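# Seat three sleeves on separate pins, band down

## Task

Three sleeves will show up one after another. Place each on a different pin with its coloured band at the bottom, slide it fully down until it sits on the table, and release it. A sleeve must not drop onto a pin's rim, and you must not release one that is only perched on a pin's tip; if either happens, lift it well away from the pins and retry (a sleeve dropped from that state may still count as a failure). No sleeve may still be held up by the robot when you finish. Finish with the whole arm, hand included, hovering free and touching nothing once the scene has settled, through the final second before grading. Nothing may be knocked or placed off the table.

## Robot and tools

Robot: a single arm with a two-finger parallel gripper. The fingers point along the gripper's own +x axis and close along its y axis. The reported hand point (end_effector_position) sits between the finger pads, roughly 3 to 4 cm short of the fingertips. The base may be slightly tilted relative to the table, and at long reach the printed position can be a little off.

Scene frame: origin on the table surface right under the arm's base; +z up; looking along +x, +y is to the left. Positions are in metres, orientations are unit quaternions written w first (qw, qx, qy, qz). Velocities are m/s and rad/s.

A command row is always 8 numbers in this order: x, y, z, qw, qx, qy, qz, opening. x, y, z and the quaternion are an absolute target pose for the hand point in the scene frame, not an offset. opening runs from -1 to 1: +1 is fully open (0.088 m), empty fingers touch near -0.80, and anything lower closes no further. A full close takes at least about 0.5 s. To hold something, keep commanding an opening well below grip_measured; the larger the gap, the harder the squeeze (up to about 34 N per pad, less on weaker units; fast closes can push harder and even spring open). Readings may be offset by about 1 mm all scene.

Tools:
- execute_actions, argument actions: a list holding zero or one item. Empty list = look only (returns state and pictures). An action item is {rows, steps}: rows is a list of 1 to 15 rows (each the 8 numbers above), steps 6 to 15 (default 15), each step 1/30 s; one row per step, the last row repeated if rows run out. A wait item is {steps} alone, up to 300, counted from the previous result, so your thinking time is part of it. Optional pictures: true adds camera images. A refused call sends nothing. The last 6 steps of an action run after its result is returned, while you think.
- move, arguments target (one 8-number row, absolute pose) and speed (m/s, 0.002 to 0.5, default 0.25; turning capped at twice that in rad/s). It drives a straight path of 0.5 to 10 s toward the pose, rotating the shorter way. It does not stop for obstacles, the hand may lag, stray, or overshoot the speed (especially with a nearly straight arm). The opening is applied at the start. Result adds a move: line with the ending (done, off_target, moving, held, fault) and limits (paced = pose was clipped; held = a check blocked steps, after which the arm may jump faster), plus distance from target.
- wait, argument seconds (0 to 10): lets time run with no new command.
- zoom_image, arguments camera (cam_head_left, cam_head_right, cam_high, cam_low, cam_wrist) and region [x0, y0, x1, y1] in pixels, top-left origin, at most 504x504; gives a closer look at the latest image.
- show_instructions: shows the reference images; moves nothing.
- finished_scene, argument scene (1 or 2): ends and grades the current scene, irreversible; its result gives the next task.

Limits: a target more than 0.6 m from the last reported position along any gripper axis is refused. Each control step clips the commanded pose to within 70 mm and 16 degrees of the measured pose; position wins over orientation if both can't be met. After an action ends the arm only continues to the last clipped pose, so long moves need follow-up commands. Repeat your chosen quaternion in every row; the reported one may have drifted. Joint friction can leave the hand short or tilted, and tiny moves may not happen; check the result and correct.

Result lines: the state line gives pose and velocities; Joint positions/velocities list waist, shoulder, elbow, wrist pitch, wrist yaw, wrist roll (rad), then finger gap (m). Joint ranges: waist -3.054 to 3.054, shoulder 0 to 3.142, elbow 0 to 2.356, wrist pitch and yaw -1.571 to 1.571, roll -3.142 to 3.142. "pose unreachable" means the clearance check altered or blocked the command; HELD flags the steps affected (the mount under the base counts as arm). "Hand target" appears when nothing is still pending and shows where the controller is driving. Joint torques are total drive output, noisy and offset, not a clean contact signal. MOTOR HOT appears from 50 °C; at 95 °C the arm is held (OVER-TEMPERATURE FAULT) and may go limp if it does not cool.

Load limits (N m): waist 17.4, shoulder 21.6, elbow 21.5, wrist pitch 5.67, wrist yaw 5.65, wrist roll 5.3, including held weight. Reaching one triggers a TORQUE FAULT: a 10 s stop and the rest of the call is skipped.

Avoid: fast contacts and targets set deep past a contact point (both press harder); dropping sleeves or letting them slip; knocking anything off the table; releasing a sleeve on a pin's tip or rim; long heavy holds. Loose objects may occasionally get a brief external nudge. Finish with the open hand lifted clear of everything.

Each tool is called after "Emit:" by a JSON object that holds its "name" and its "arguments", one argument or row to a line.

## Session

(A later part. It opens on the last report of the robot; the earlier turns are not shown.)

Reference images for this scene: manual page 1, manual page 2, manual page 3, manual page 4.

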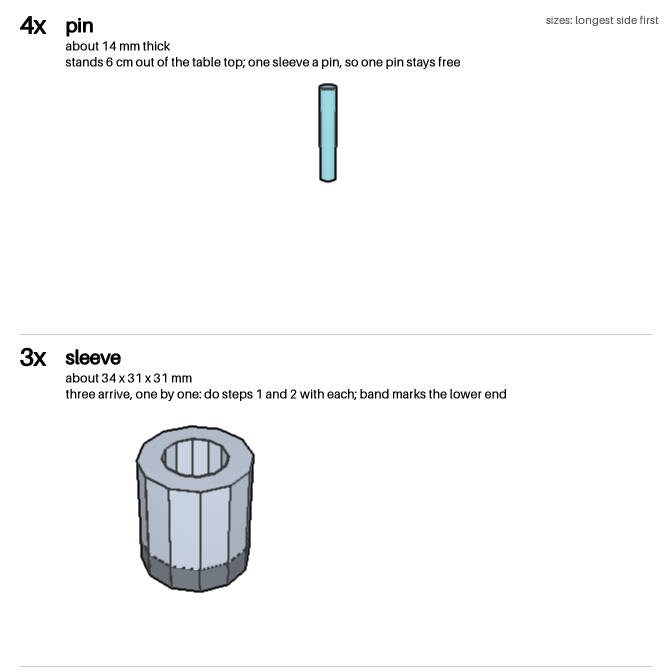

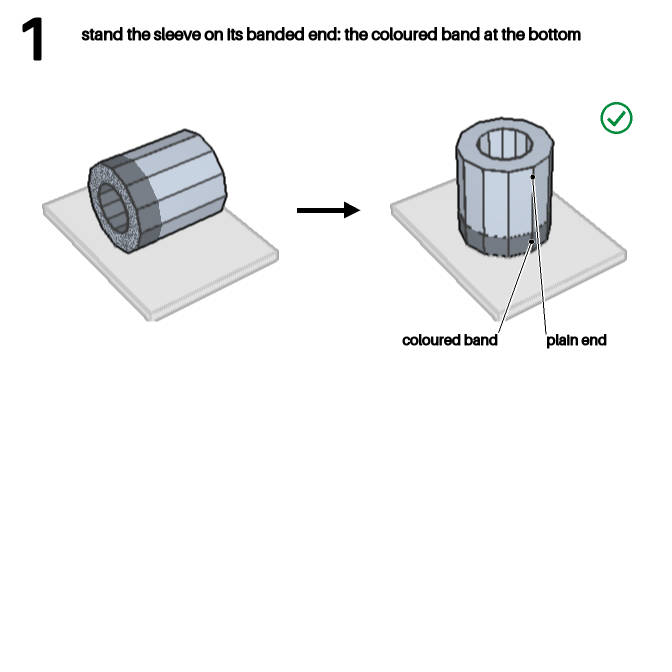

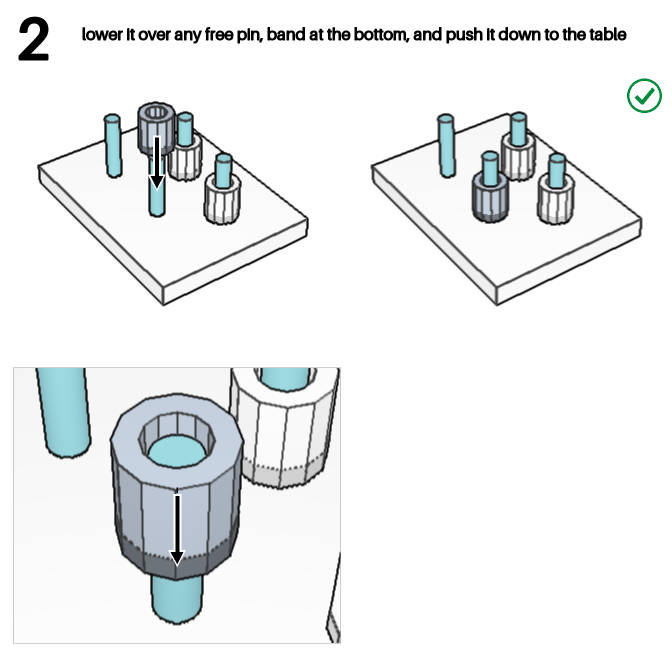

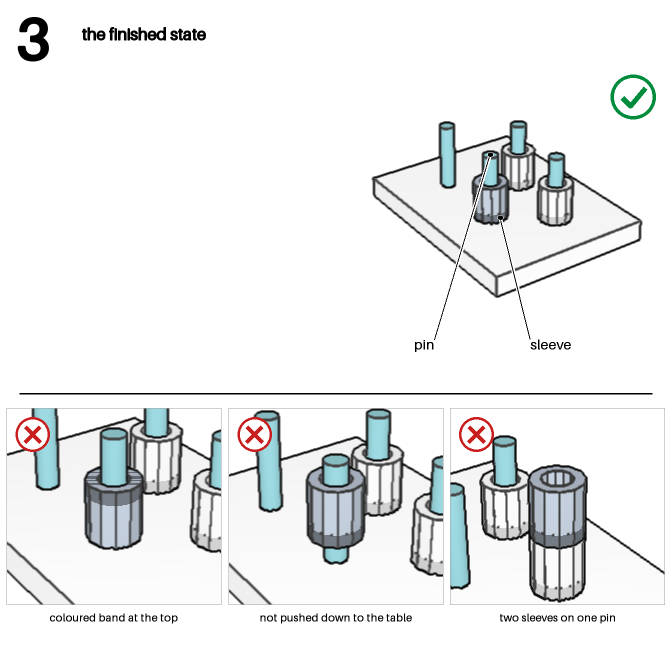

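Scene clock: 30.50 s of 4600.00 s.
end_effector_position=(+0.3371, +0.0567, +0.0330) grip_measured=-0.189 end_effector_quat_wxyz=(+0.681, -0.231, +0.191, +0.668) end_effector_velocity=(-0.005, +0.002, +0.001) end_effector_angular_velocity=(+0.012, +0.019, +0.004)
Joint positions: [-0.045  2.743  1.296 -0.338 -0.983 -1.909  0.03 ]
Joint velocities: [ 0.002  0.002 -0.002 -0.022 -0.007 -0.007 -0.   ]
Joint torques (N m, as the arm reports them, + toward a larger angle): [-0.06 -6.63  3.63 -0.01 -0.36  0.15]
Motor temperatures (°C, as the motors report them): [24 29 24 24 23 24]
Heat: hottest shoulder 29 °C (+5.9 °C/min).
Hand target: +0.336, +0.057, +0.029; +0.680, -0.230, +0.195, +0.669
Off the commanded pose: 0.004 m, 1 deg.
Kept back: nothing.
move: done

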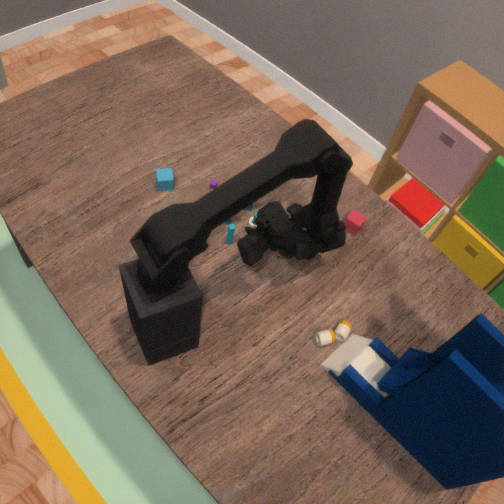

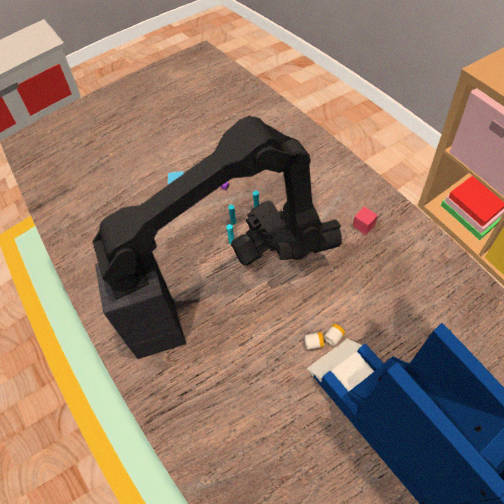

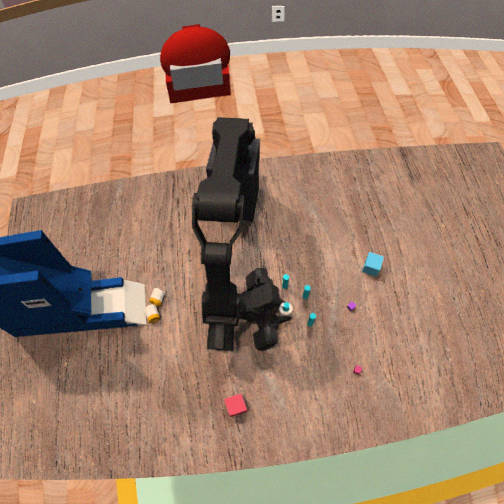

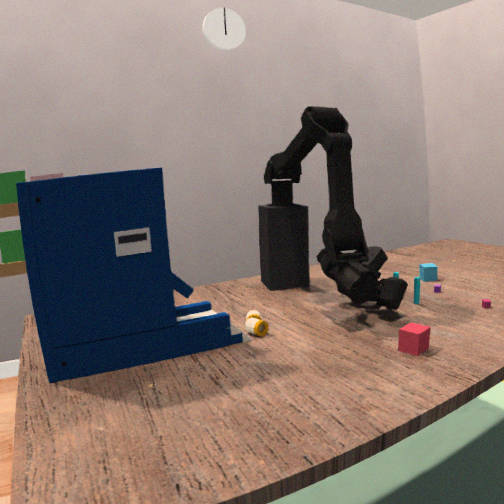

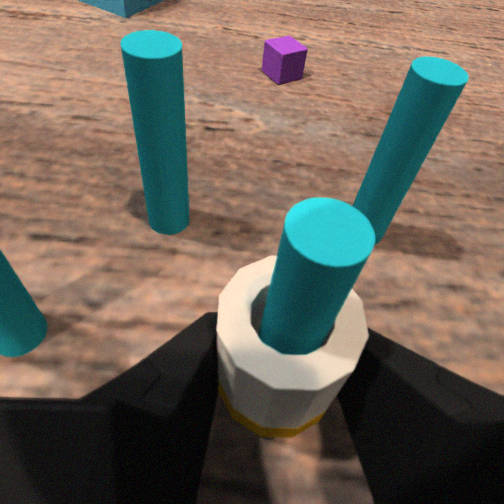

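Emit:
{"name": "move", "arguments": {
  "target": [0.336,0.0575,0.031,0.6799,-0.2301,0.1951,0.6689,0.1]
}}

Emit:
{"name": "move", "arguments": {
  "target": [0.336,0.02,0.09,0.6799,-0.2301,0.1951,0.6689,0.1],
  "speed": 0.15
}}

Emit:
{"name": "move", "arguments": {
  "target": [0.31,-0.07,0.14,0.819,0,0.574,0,0.25],
  "speed": 0.5
}}

Emit:
{"name": "move", "arguments": {
  "target": [0.27,-0.15,0.14,0.4132,0.5868,0.4924,-0.4924,0.25],
  "speed": 0.5
}}

Emit:
{"name": "move", "arguments": {
  "target": [0.2434,-0.2347,0.085,0.0999,-0.866,0.192,0.4508,0.25],
  "speed": 0.5
}}

Scene clock: 32.07 s of 4600.00 s.
end_effector_position=(+0.3369, +0.0567, +0.0328) grip_measured=+0.098 end_effector_quat_wxyz=(+0.681, -0.231, +0.191, +0.668) end_effector_velocity=(-0.001, +0.000, +0.002) end_effector_angular_velocity=(+0.008, -0.000, -0.000)
Joint positions: [-0.045  2.743  1.296 -0.338 -0.983 -1.909  0.044]
Joint velocities: [-0.002 -0.002 -0.002 -0.007 -0.007 -0.007  0.001]
Joint torques (N m, as the arm reports them, + toward a larger angle): [-0.07 -7.23  3.17 -0.22 -0.37  0.12]
Motor temperatures (°C, as the motors report them): [24 30 24 24 23 24]
Heat: hottest shoulder 30 °C (+7.5 °C/min).
Hand target: +0.336, +0.057, +0.031; +0.680, -0.230, +0.195, +0.669
Off the commanded pose: 0.002 m, 0 deg.
Kept back: nothing.
move: done

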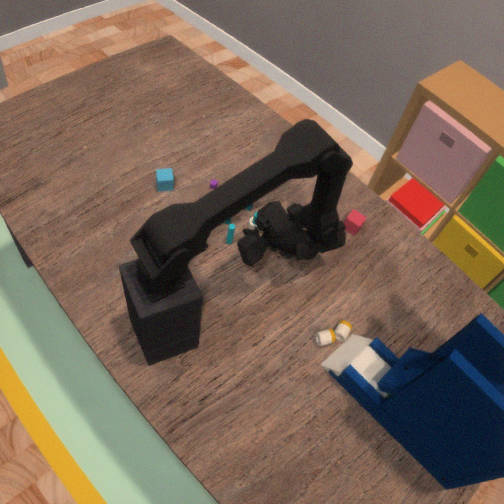

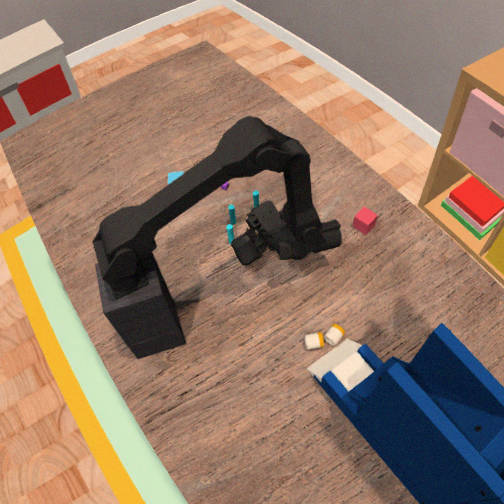

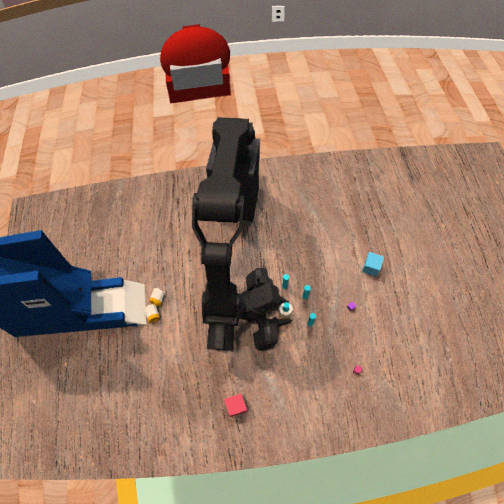

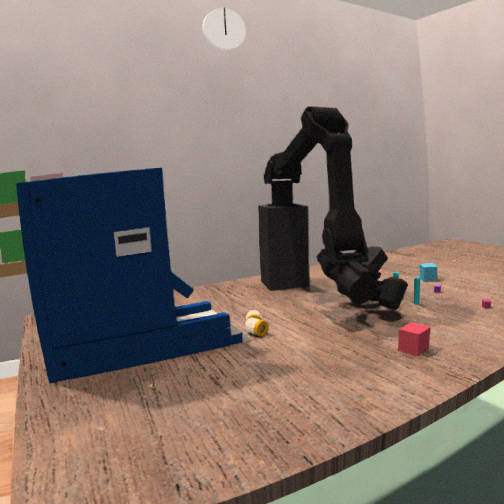

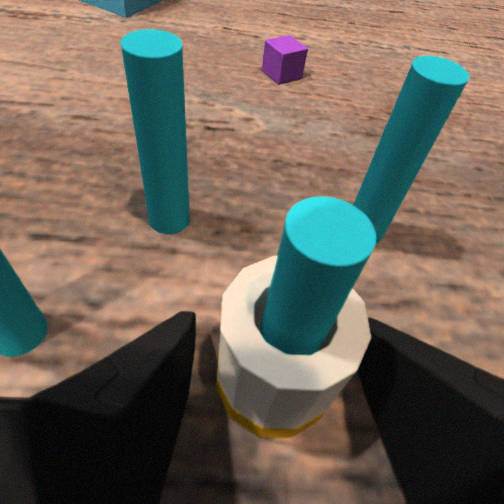

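Scene clock: 33.03 s of 4600.00 s.
end_effector_position=(+0.3308, +0.0233, +0.0854) grip_measured=+0.100 end_effector_quat_wxyz=(+0.679, -0.219, +0.200, +0.671) end_effector_velocity=(+0.003, -0.004, +0.003) end_effector_angular_velocity=(-0.006, -0.014, +0.008)
Joint positions: [-0.15   2.606  1.3   -0.654 -0.951 -2.085  0.044]
Joint velocities: [-0.007 -0.007  0.012 -0.022  0.007 -0.022 -0.   ]
Joint torques (N m, as the arm reports them, + toward a larger angle): [-0.69 -9.11  4.11 -0.72 -0.31 -0.18]
Motor temperatures (°C, as the motors report them): [24 30 24 24 23 24]
Heat: hottest shoulder 30 °C (+7.3 °C/min).
Hand target: +0.336, +0.020, +0.090; +0.679, -0.230, +0.195, +0.669
Off the commanded pose: 0.008 m, 1 deg.
Kept back: nothing.
move: done

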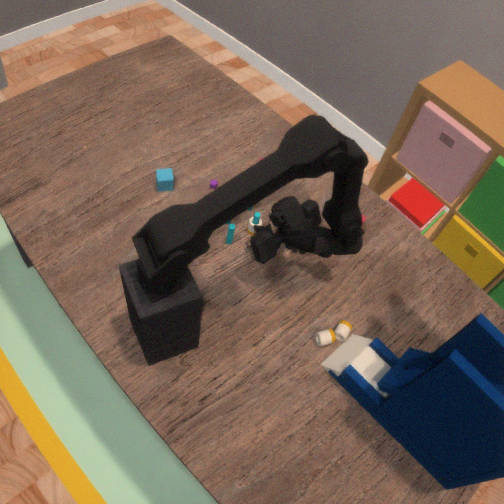

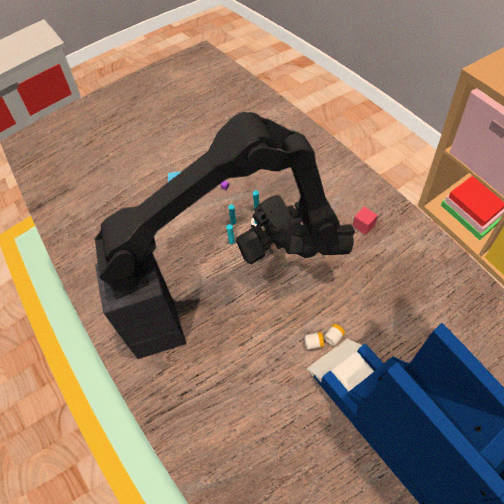

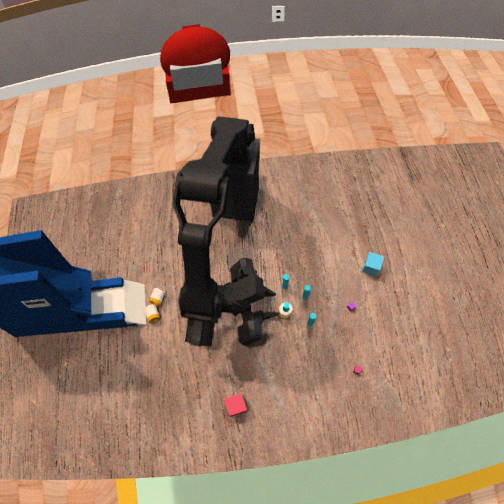

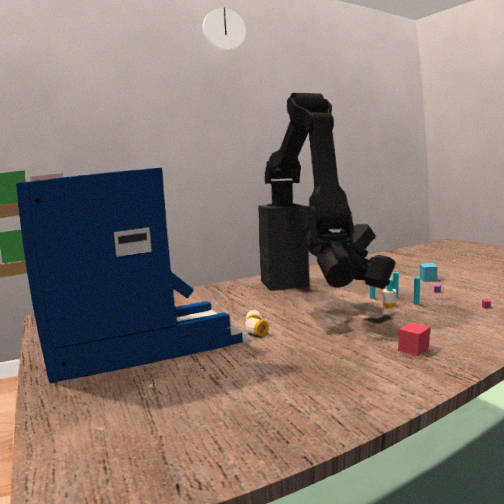

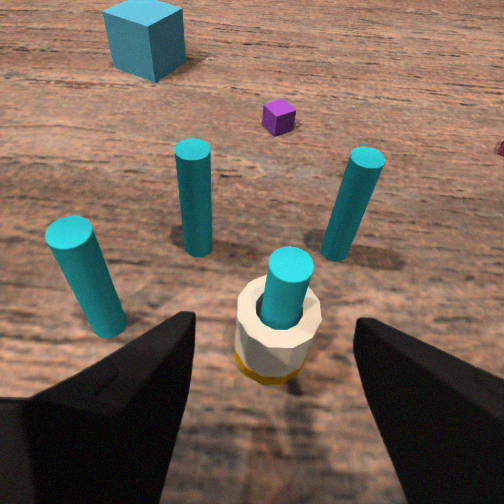

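Scene clock: 35.37 s of 4600.00 s.
end_effector_position=(+0.3051, -0.0694, +0.1356) grip_measured=+0.250 end_effector_quat_wxyz=(+0.814, +0.003, +0.581, +0.003) end_effector_velocity=(-0.005, +0.002, -0.001) end_effector_angular_velocity=(+0.010, +0.019, +0.006)
Joint positions: [-0.133  1.967  0.663  0.052 -0.13  -0.251  0.051]
Joint velocities: [-0.002 -0.002 -0.002 -0.022 -0.007 -0.007 -0.   ]
Joint torques (N m, as the arm reports them, + toward a larger angle): [ 0.04 -6.75  5.42  0.68  0.08  0.18]
Motor temperatures (°C, as the motors report them): [24 30 24 25 23 24]
Heat: hottest shoulder 30 °C (+6.8 °C/min).
Hand target: +0.310, -0.070, +0.141; +0.819, +0.001, +0.574, -0.002
Off the commanded pose: 0.007 m, 1 deg.
Kept back: nothing.
move: done

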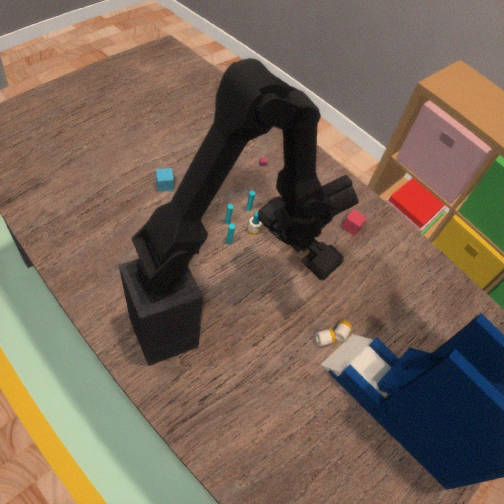

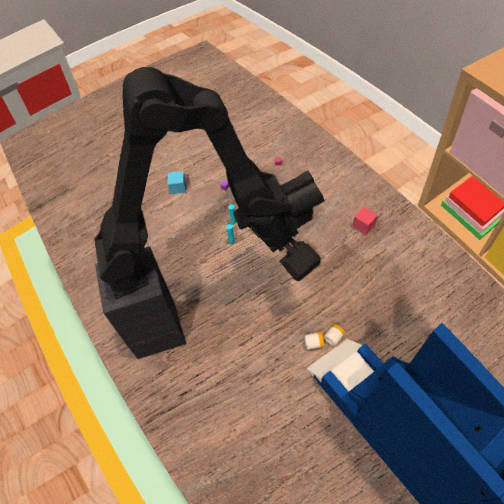

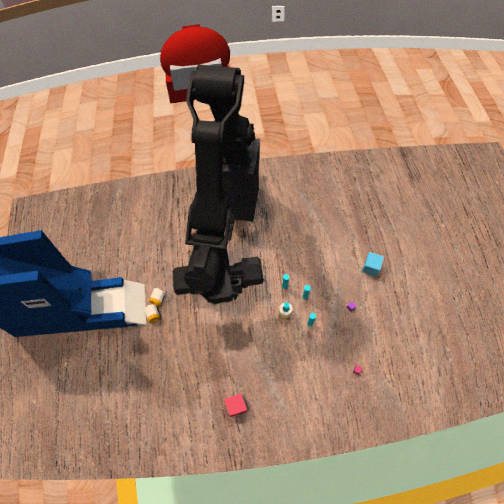

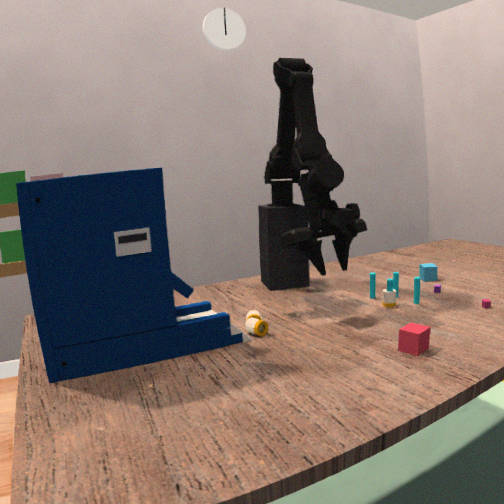

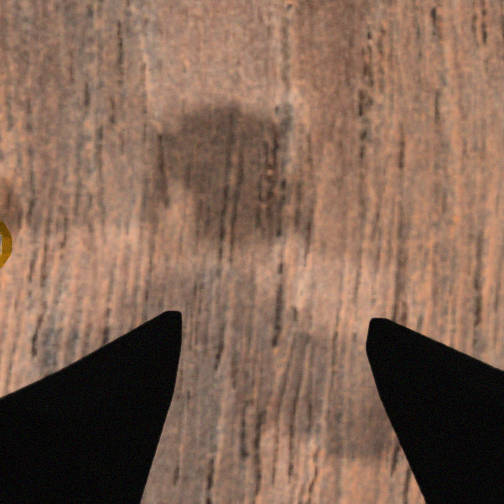

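Scene clock: 37.77 s of 4600.00 s.
end_effector_position=(+0.2688, -0.1488, +0.1408) grip_measured=+0.250 end_effector_quat_wxyz=(+0.418, +0.581, +0.496, -0.492) end_effector_velocity=(-0.001, -0.001, +0.001) end_effector_angular_velocity=(+0.008, -0.001, -0.015)
Joint positions: [-0.444  2.121  1.023 -0.555 -0.185  1.135  0.051]
Joint velocities: [-0.007 -0.002  0.002 -0.007 -0.007  0.007  0.   ]
Joint torques (N m, as the arm reports them, + toward a larger angle): [-0.58 -5.81  5.7  -0.15 -0.22  0.18]
Motor temperatures (°C, as the motors report them): [24 30 25 25 23 24]
Heat: hottest shoulder 30 °C (+6.4 °C/min).
Hand target: +0.270, -0.150, +0.140; +0.413, +0.586, +0.493, -0.493
Off the commanded pose: 0.002 m, 1 deg.
Kept back: nothing.
move: done

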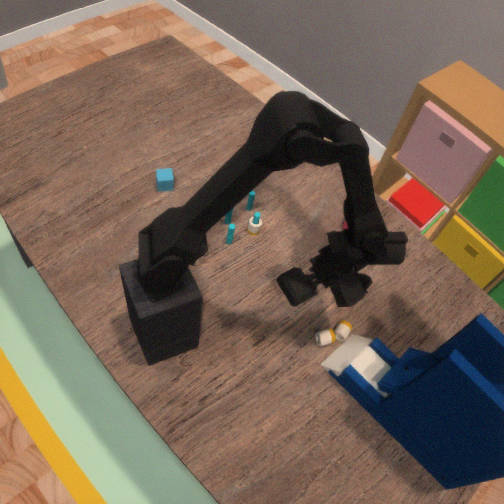

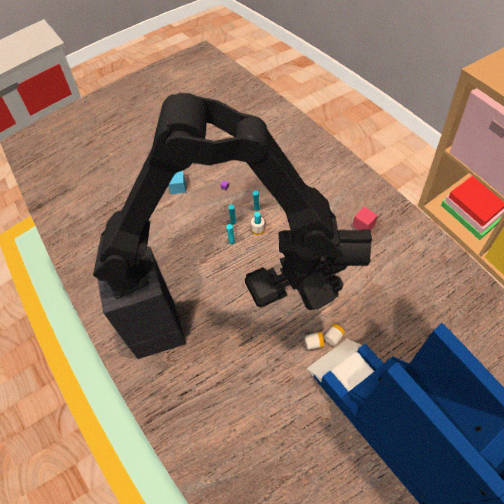

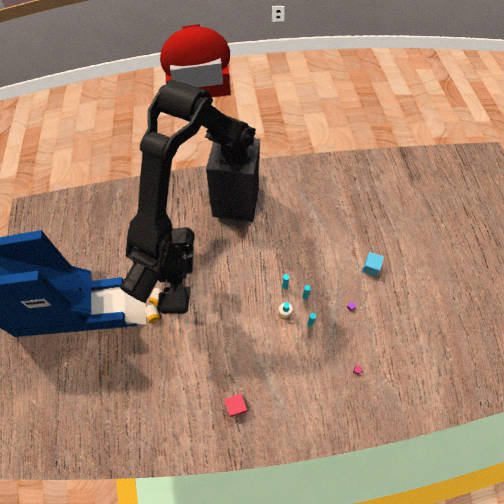

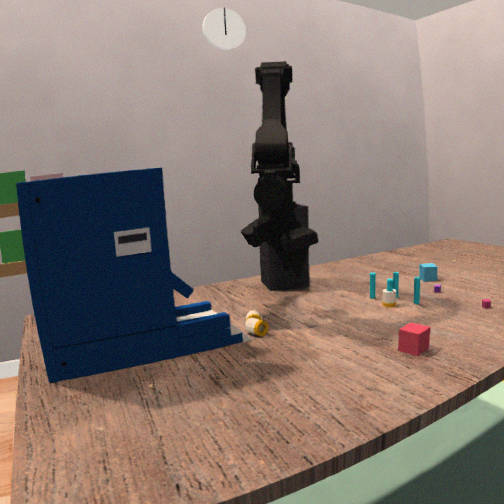

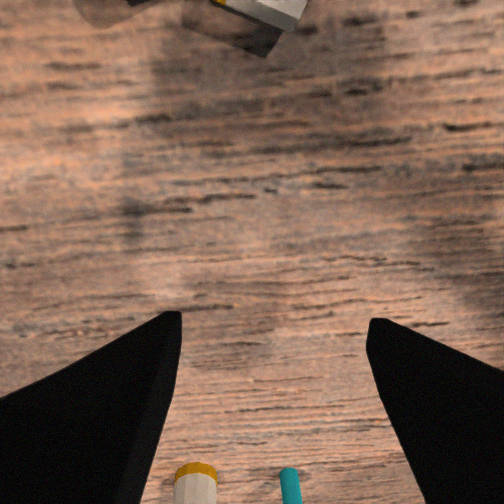

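Scene clock: 40.33 s of 4600.00 s.
end_effector_position=(+0.2460, -0.2376, +0.0884) grip_measured=+0.250 end_effector_quat_wxyz=(-0.096, +0.868, -0.192, -0.448) end_effector_velocity=(-0.002, -0.000, +0.000) end_effector_angular_velocity=(+0.006, -0.002, -0.024)
Joint positions: [-0.732  2.311  0.606  0.693 -0.272  2.787  0.051]
Joint velocities: [-0.002 -0.002 -0.007  0.007  0.007  0.022  0.   ]
Joint torques (N m, as the arm reports them, + toward a larger angle): [ 0.01 -5.16  2.48  1.4   0.07  0.18]
Motor temperatures (°C, as the motors report them): [24 30 25 25 23 24]
Heat: hottest shoulder 30 °C (+6.0 °C/min).
Hand target: +0.244, -0.235, +0.085; -0.101, +0.865, -0.194, -0.451
Off the commanded pose: 0.005 m, 1 deg.
Kept back: nothing.
move: done

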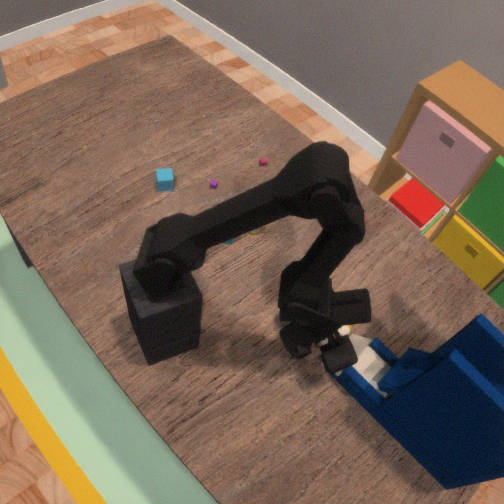

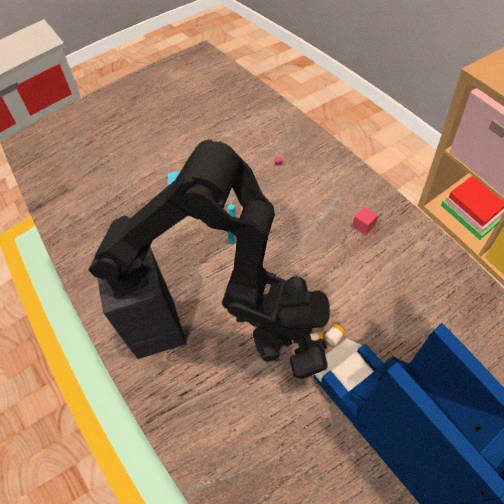

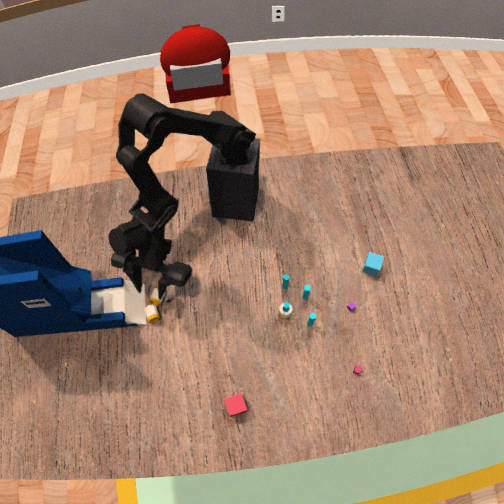

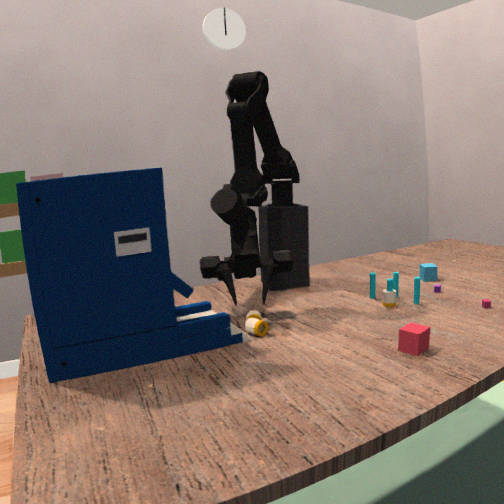

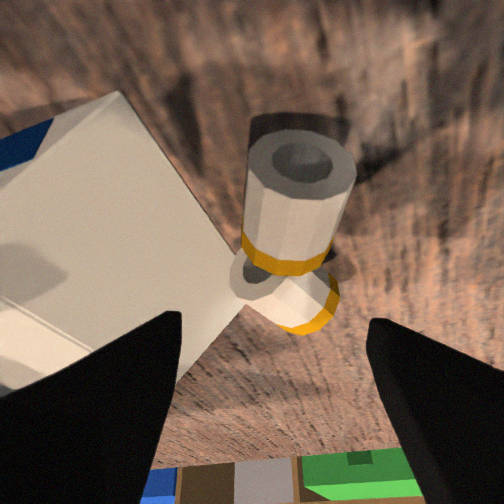

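Emit:
{"name": "move", "arguments": {
  "target": [0.2445,-0.2295,0.052,0.0999,-0.866,0.192,0.4508,0.2],
  "speed": 0.06
}}

Scene clock: 41.57 s of 4600.00 s.
end_effector_position=(+0.2441, -0.2297, +0.0543) grip_measured=+0.200 end_effector_quat_wxyz=(-0.098, +0.867, -0.190, -0.450) end_effector_velocity=(+0.003, -0.004, -0.000) end_effector_angular_velocity=(-0.017, -0.002, +0.005)
Joint positions: [-0.715  2.476  0.627  0.834 -0.266  2.801  0.049]
Joint velocities: [ 0.002  0.007  0.012  0.007  0.007 -0.007  0.   ]
Joint torques (N m, as the arm reports them, + toward a larger angle): [ 0.06 -5.2   2.69  1.37  0.07  0.17]
Motor temperatures (°C, as the motors report them): [24 30 25 25 23 24]
Heat: hottest shoulder 30 °C (+5.8 °C/min).
Hand target: +0.245, -0.230, +0.052; -0.100, +0.866, -0.192, -0.451
Off the commanded pose: 0.002 m, 0 deg.
Kept back: nothing.
move: done

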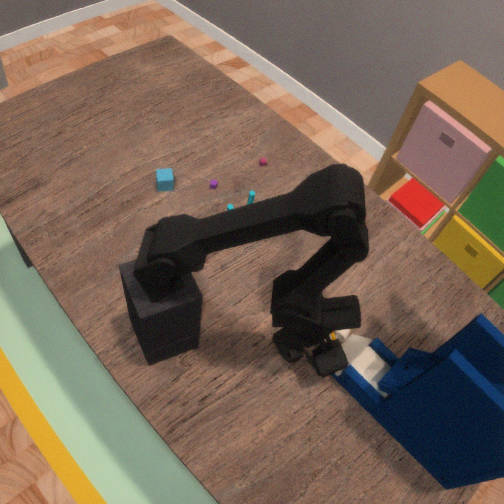

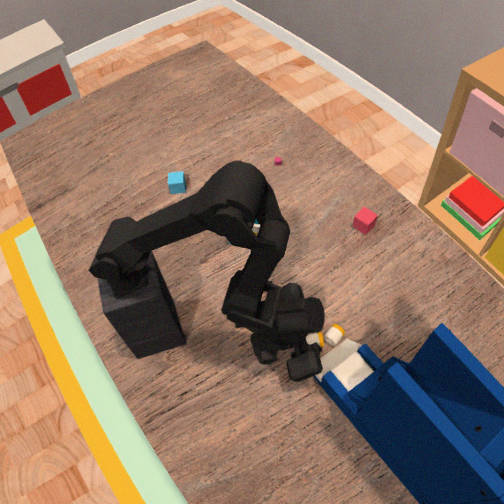

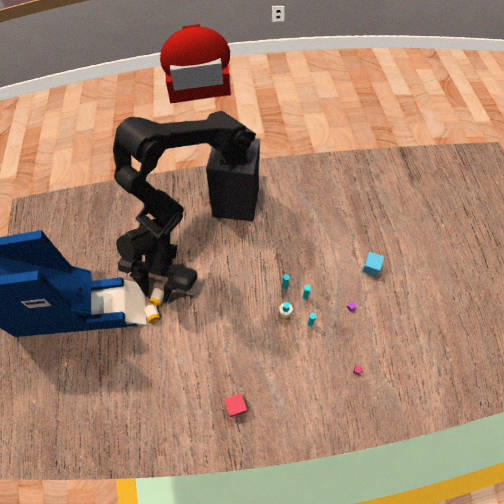

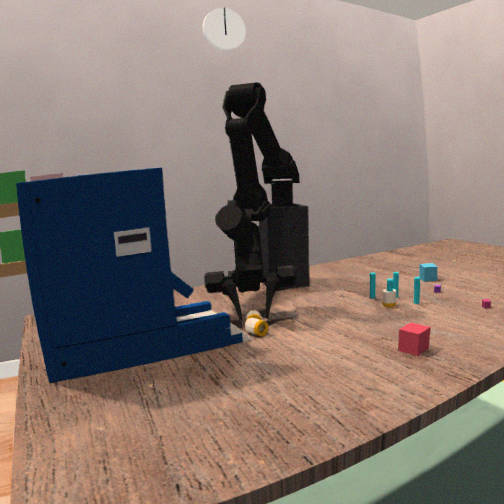

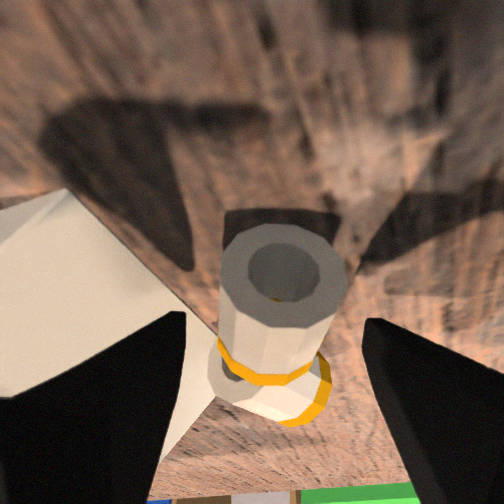

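Emit:
{"name": "move", "arguments": {
  "target": [0.2478,-0.2335,0.037,0.0949,-0.8775,0.1945,0.428,0.15],
  "speed": 0.04
}}

Scene clock: 42.73 s of 4600.00 s.
end_effector_position=(+0.2479, -0.2329, +0.0387) grip_measured=+0.150 end_effector_quat_wxyz=(-0.090, +0.877, -0.194, -0.430) end_effector_velocity=(+0.005, -0.002, +0.001) end_effector_angular_velocity=(-0.009, -0.026, +0.017)
Joint positions: [-0.715  2.583  0.655  0.96  -0.275  2.808  0.046]
Joint velocities: [-0.002  0.012  0.012  0.022 -0.022 -0.007  0.   ]
Joint torques (N m, as the arm reports them, + toward a larger angle): [-0.54 -5.37  2.41  1.48 -0.28  0.17]
Motor temperatures (°C, as the motors report them): [24 30 25 25 23 24]
Heat: hottest shoulder 30 °C (+5.6 °C/min).
Hand target: +0.248, -0.233, +0.037; -0.095, +0.877, -0.195, -0.428
Off the commanded pose: 0.002 m, 1 deg.
Kept back: nothing.
move: done

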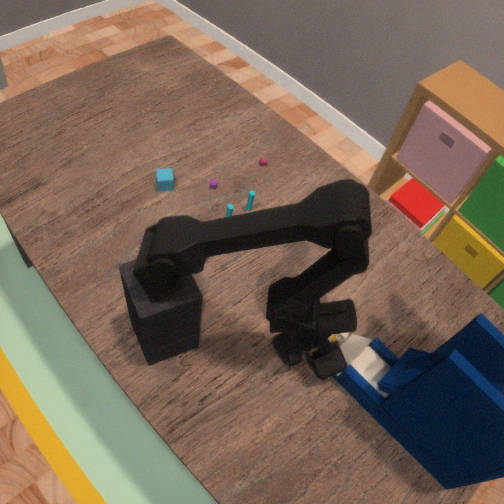

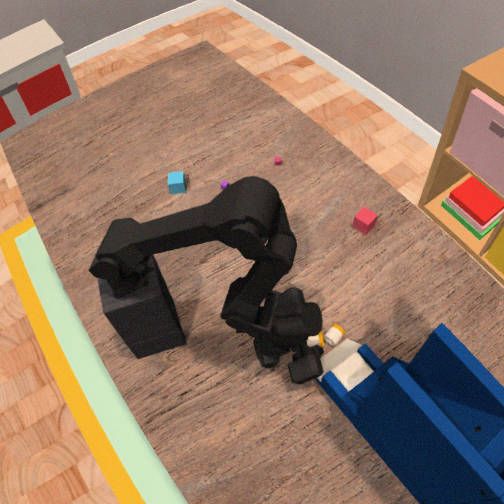

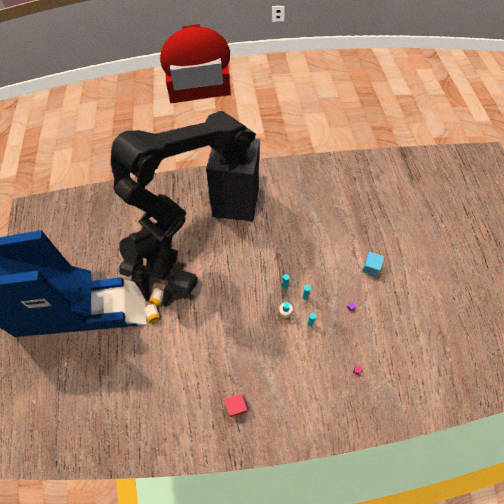

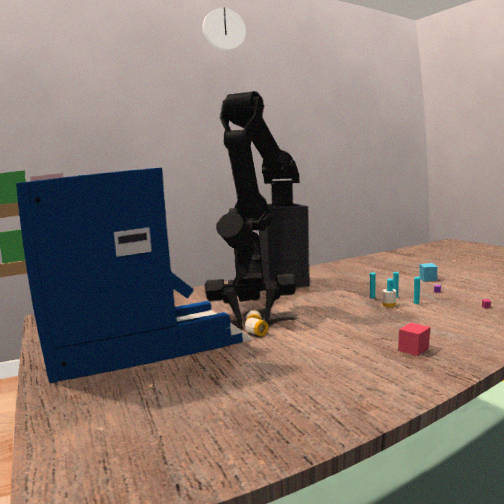

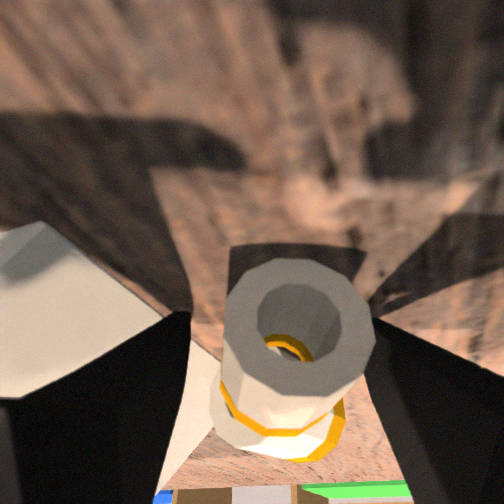

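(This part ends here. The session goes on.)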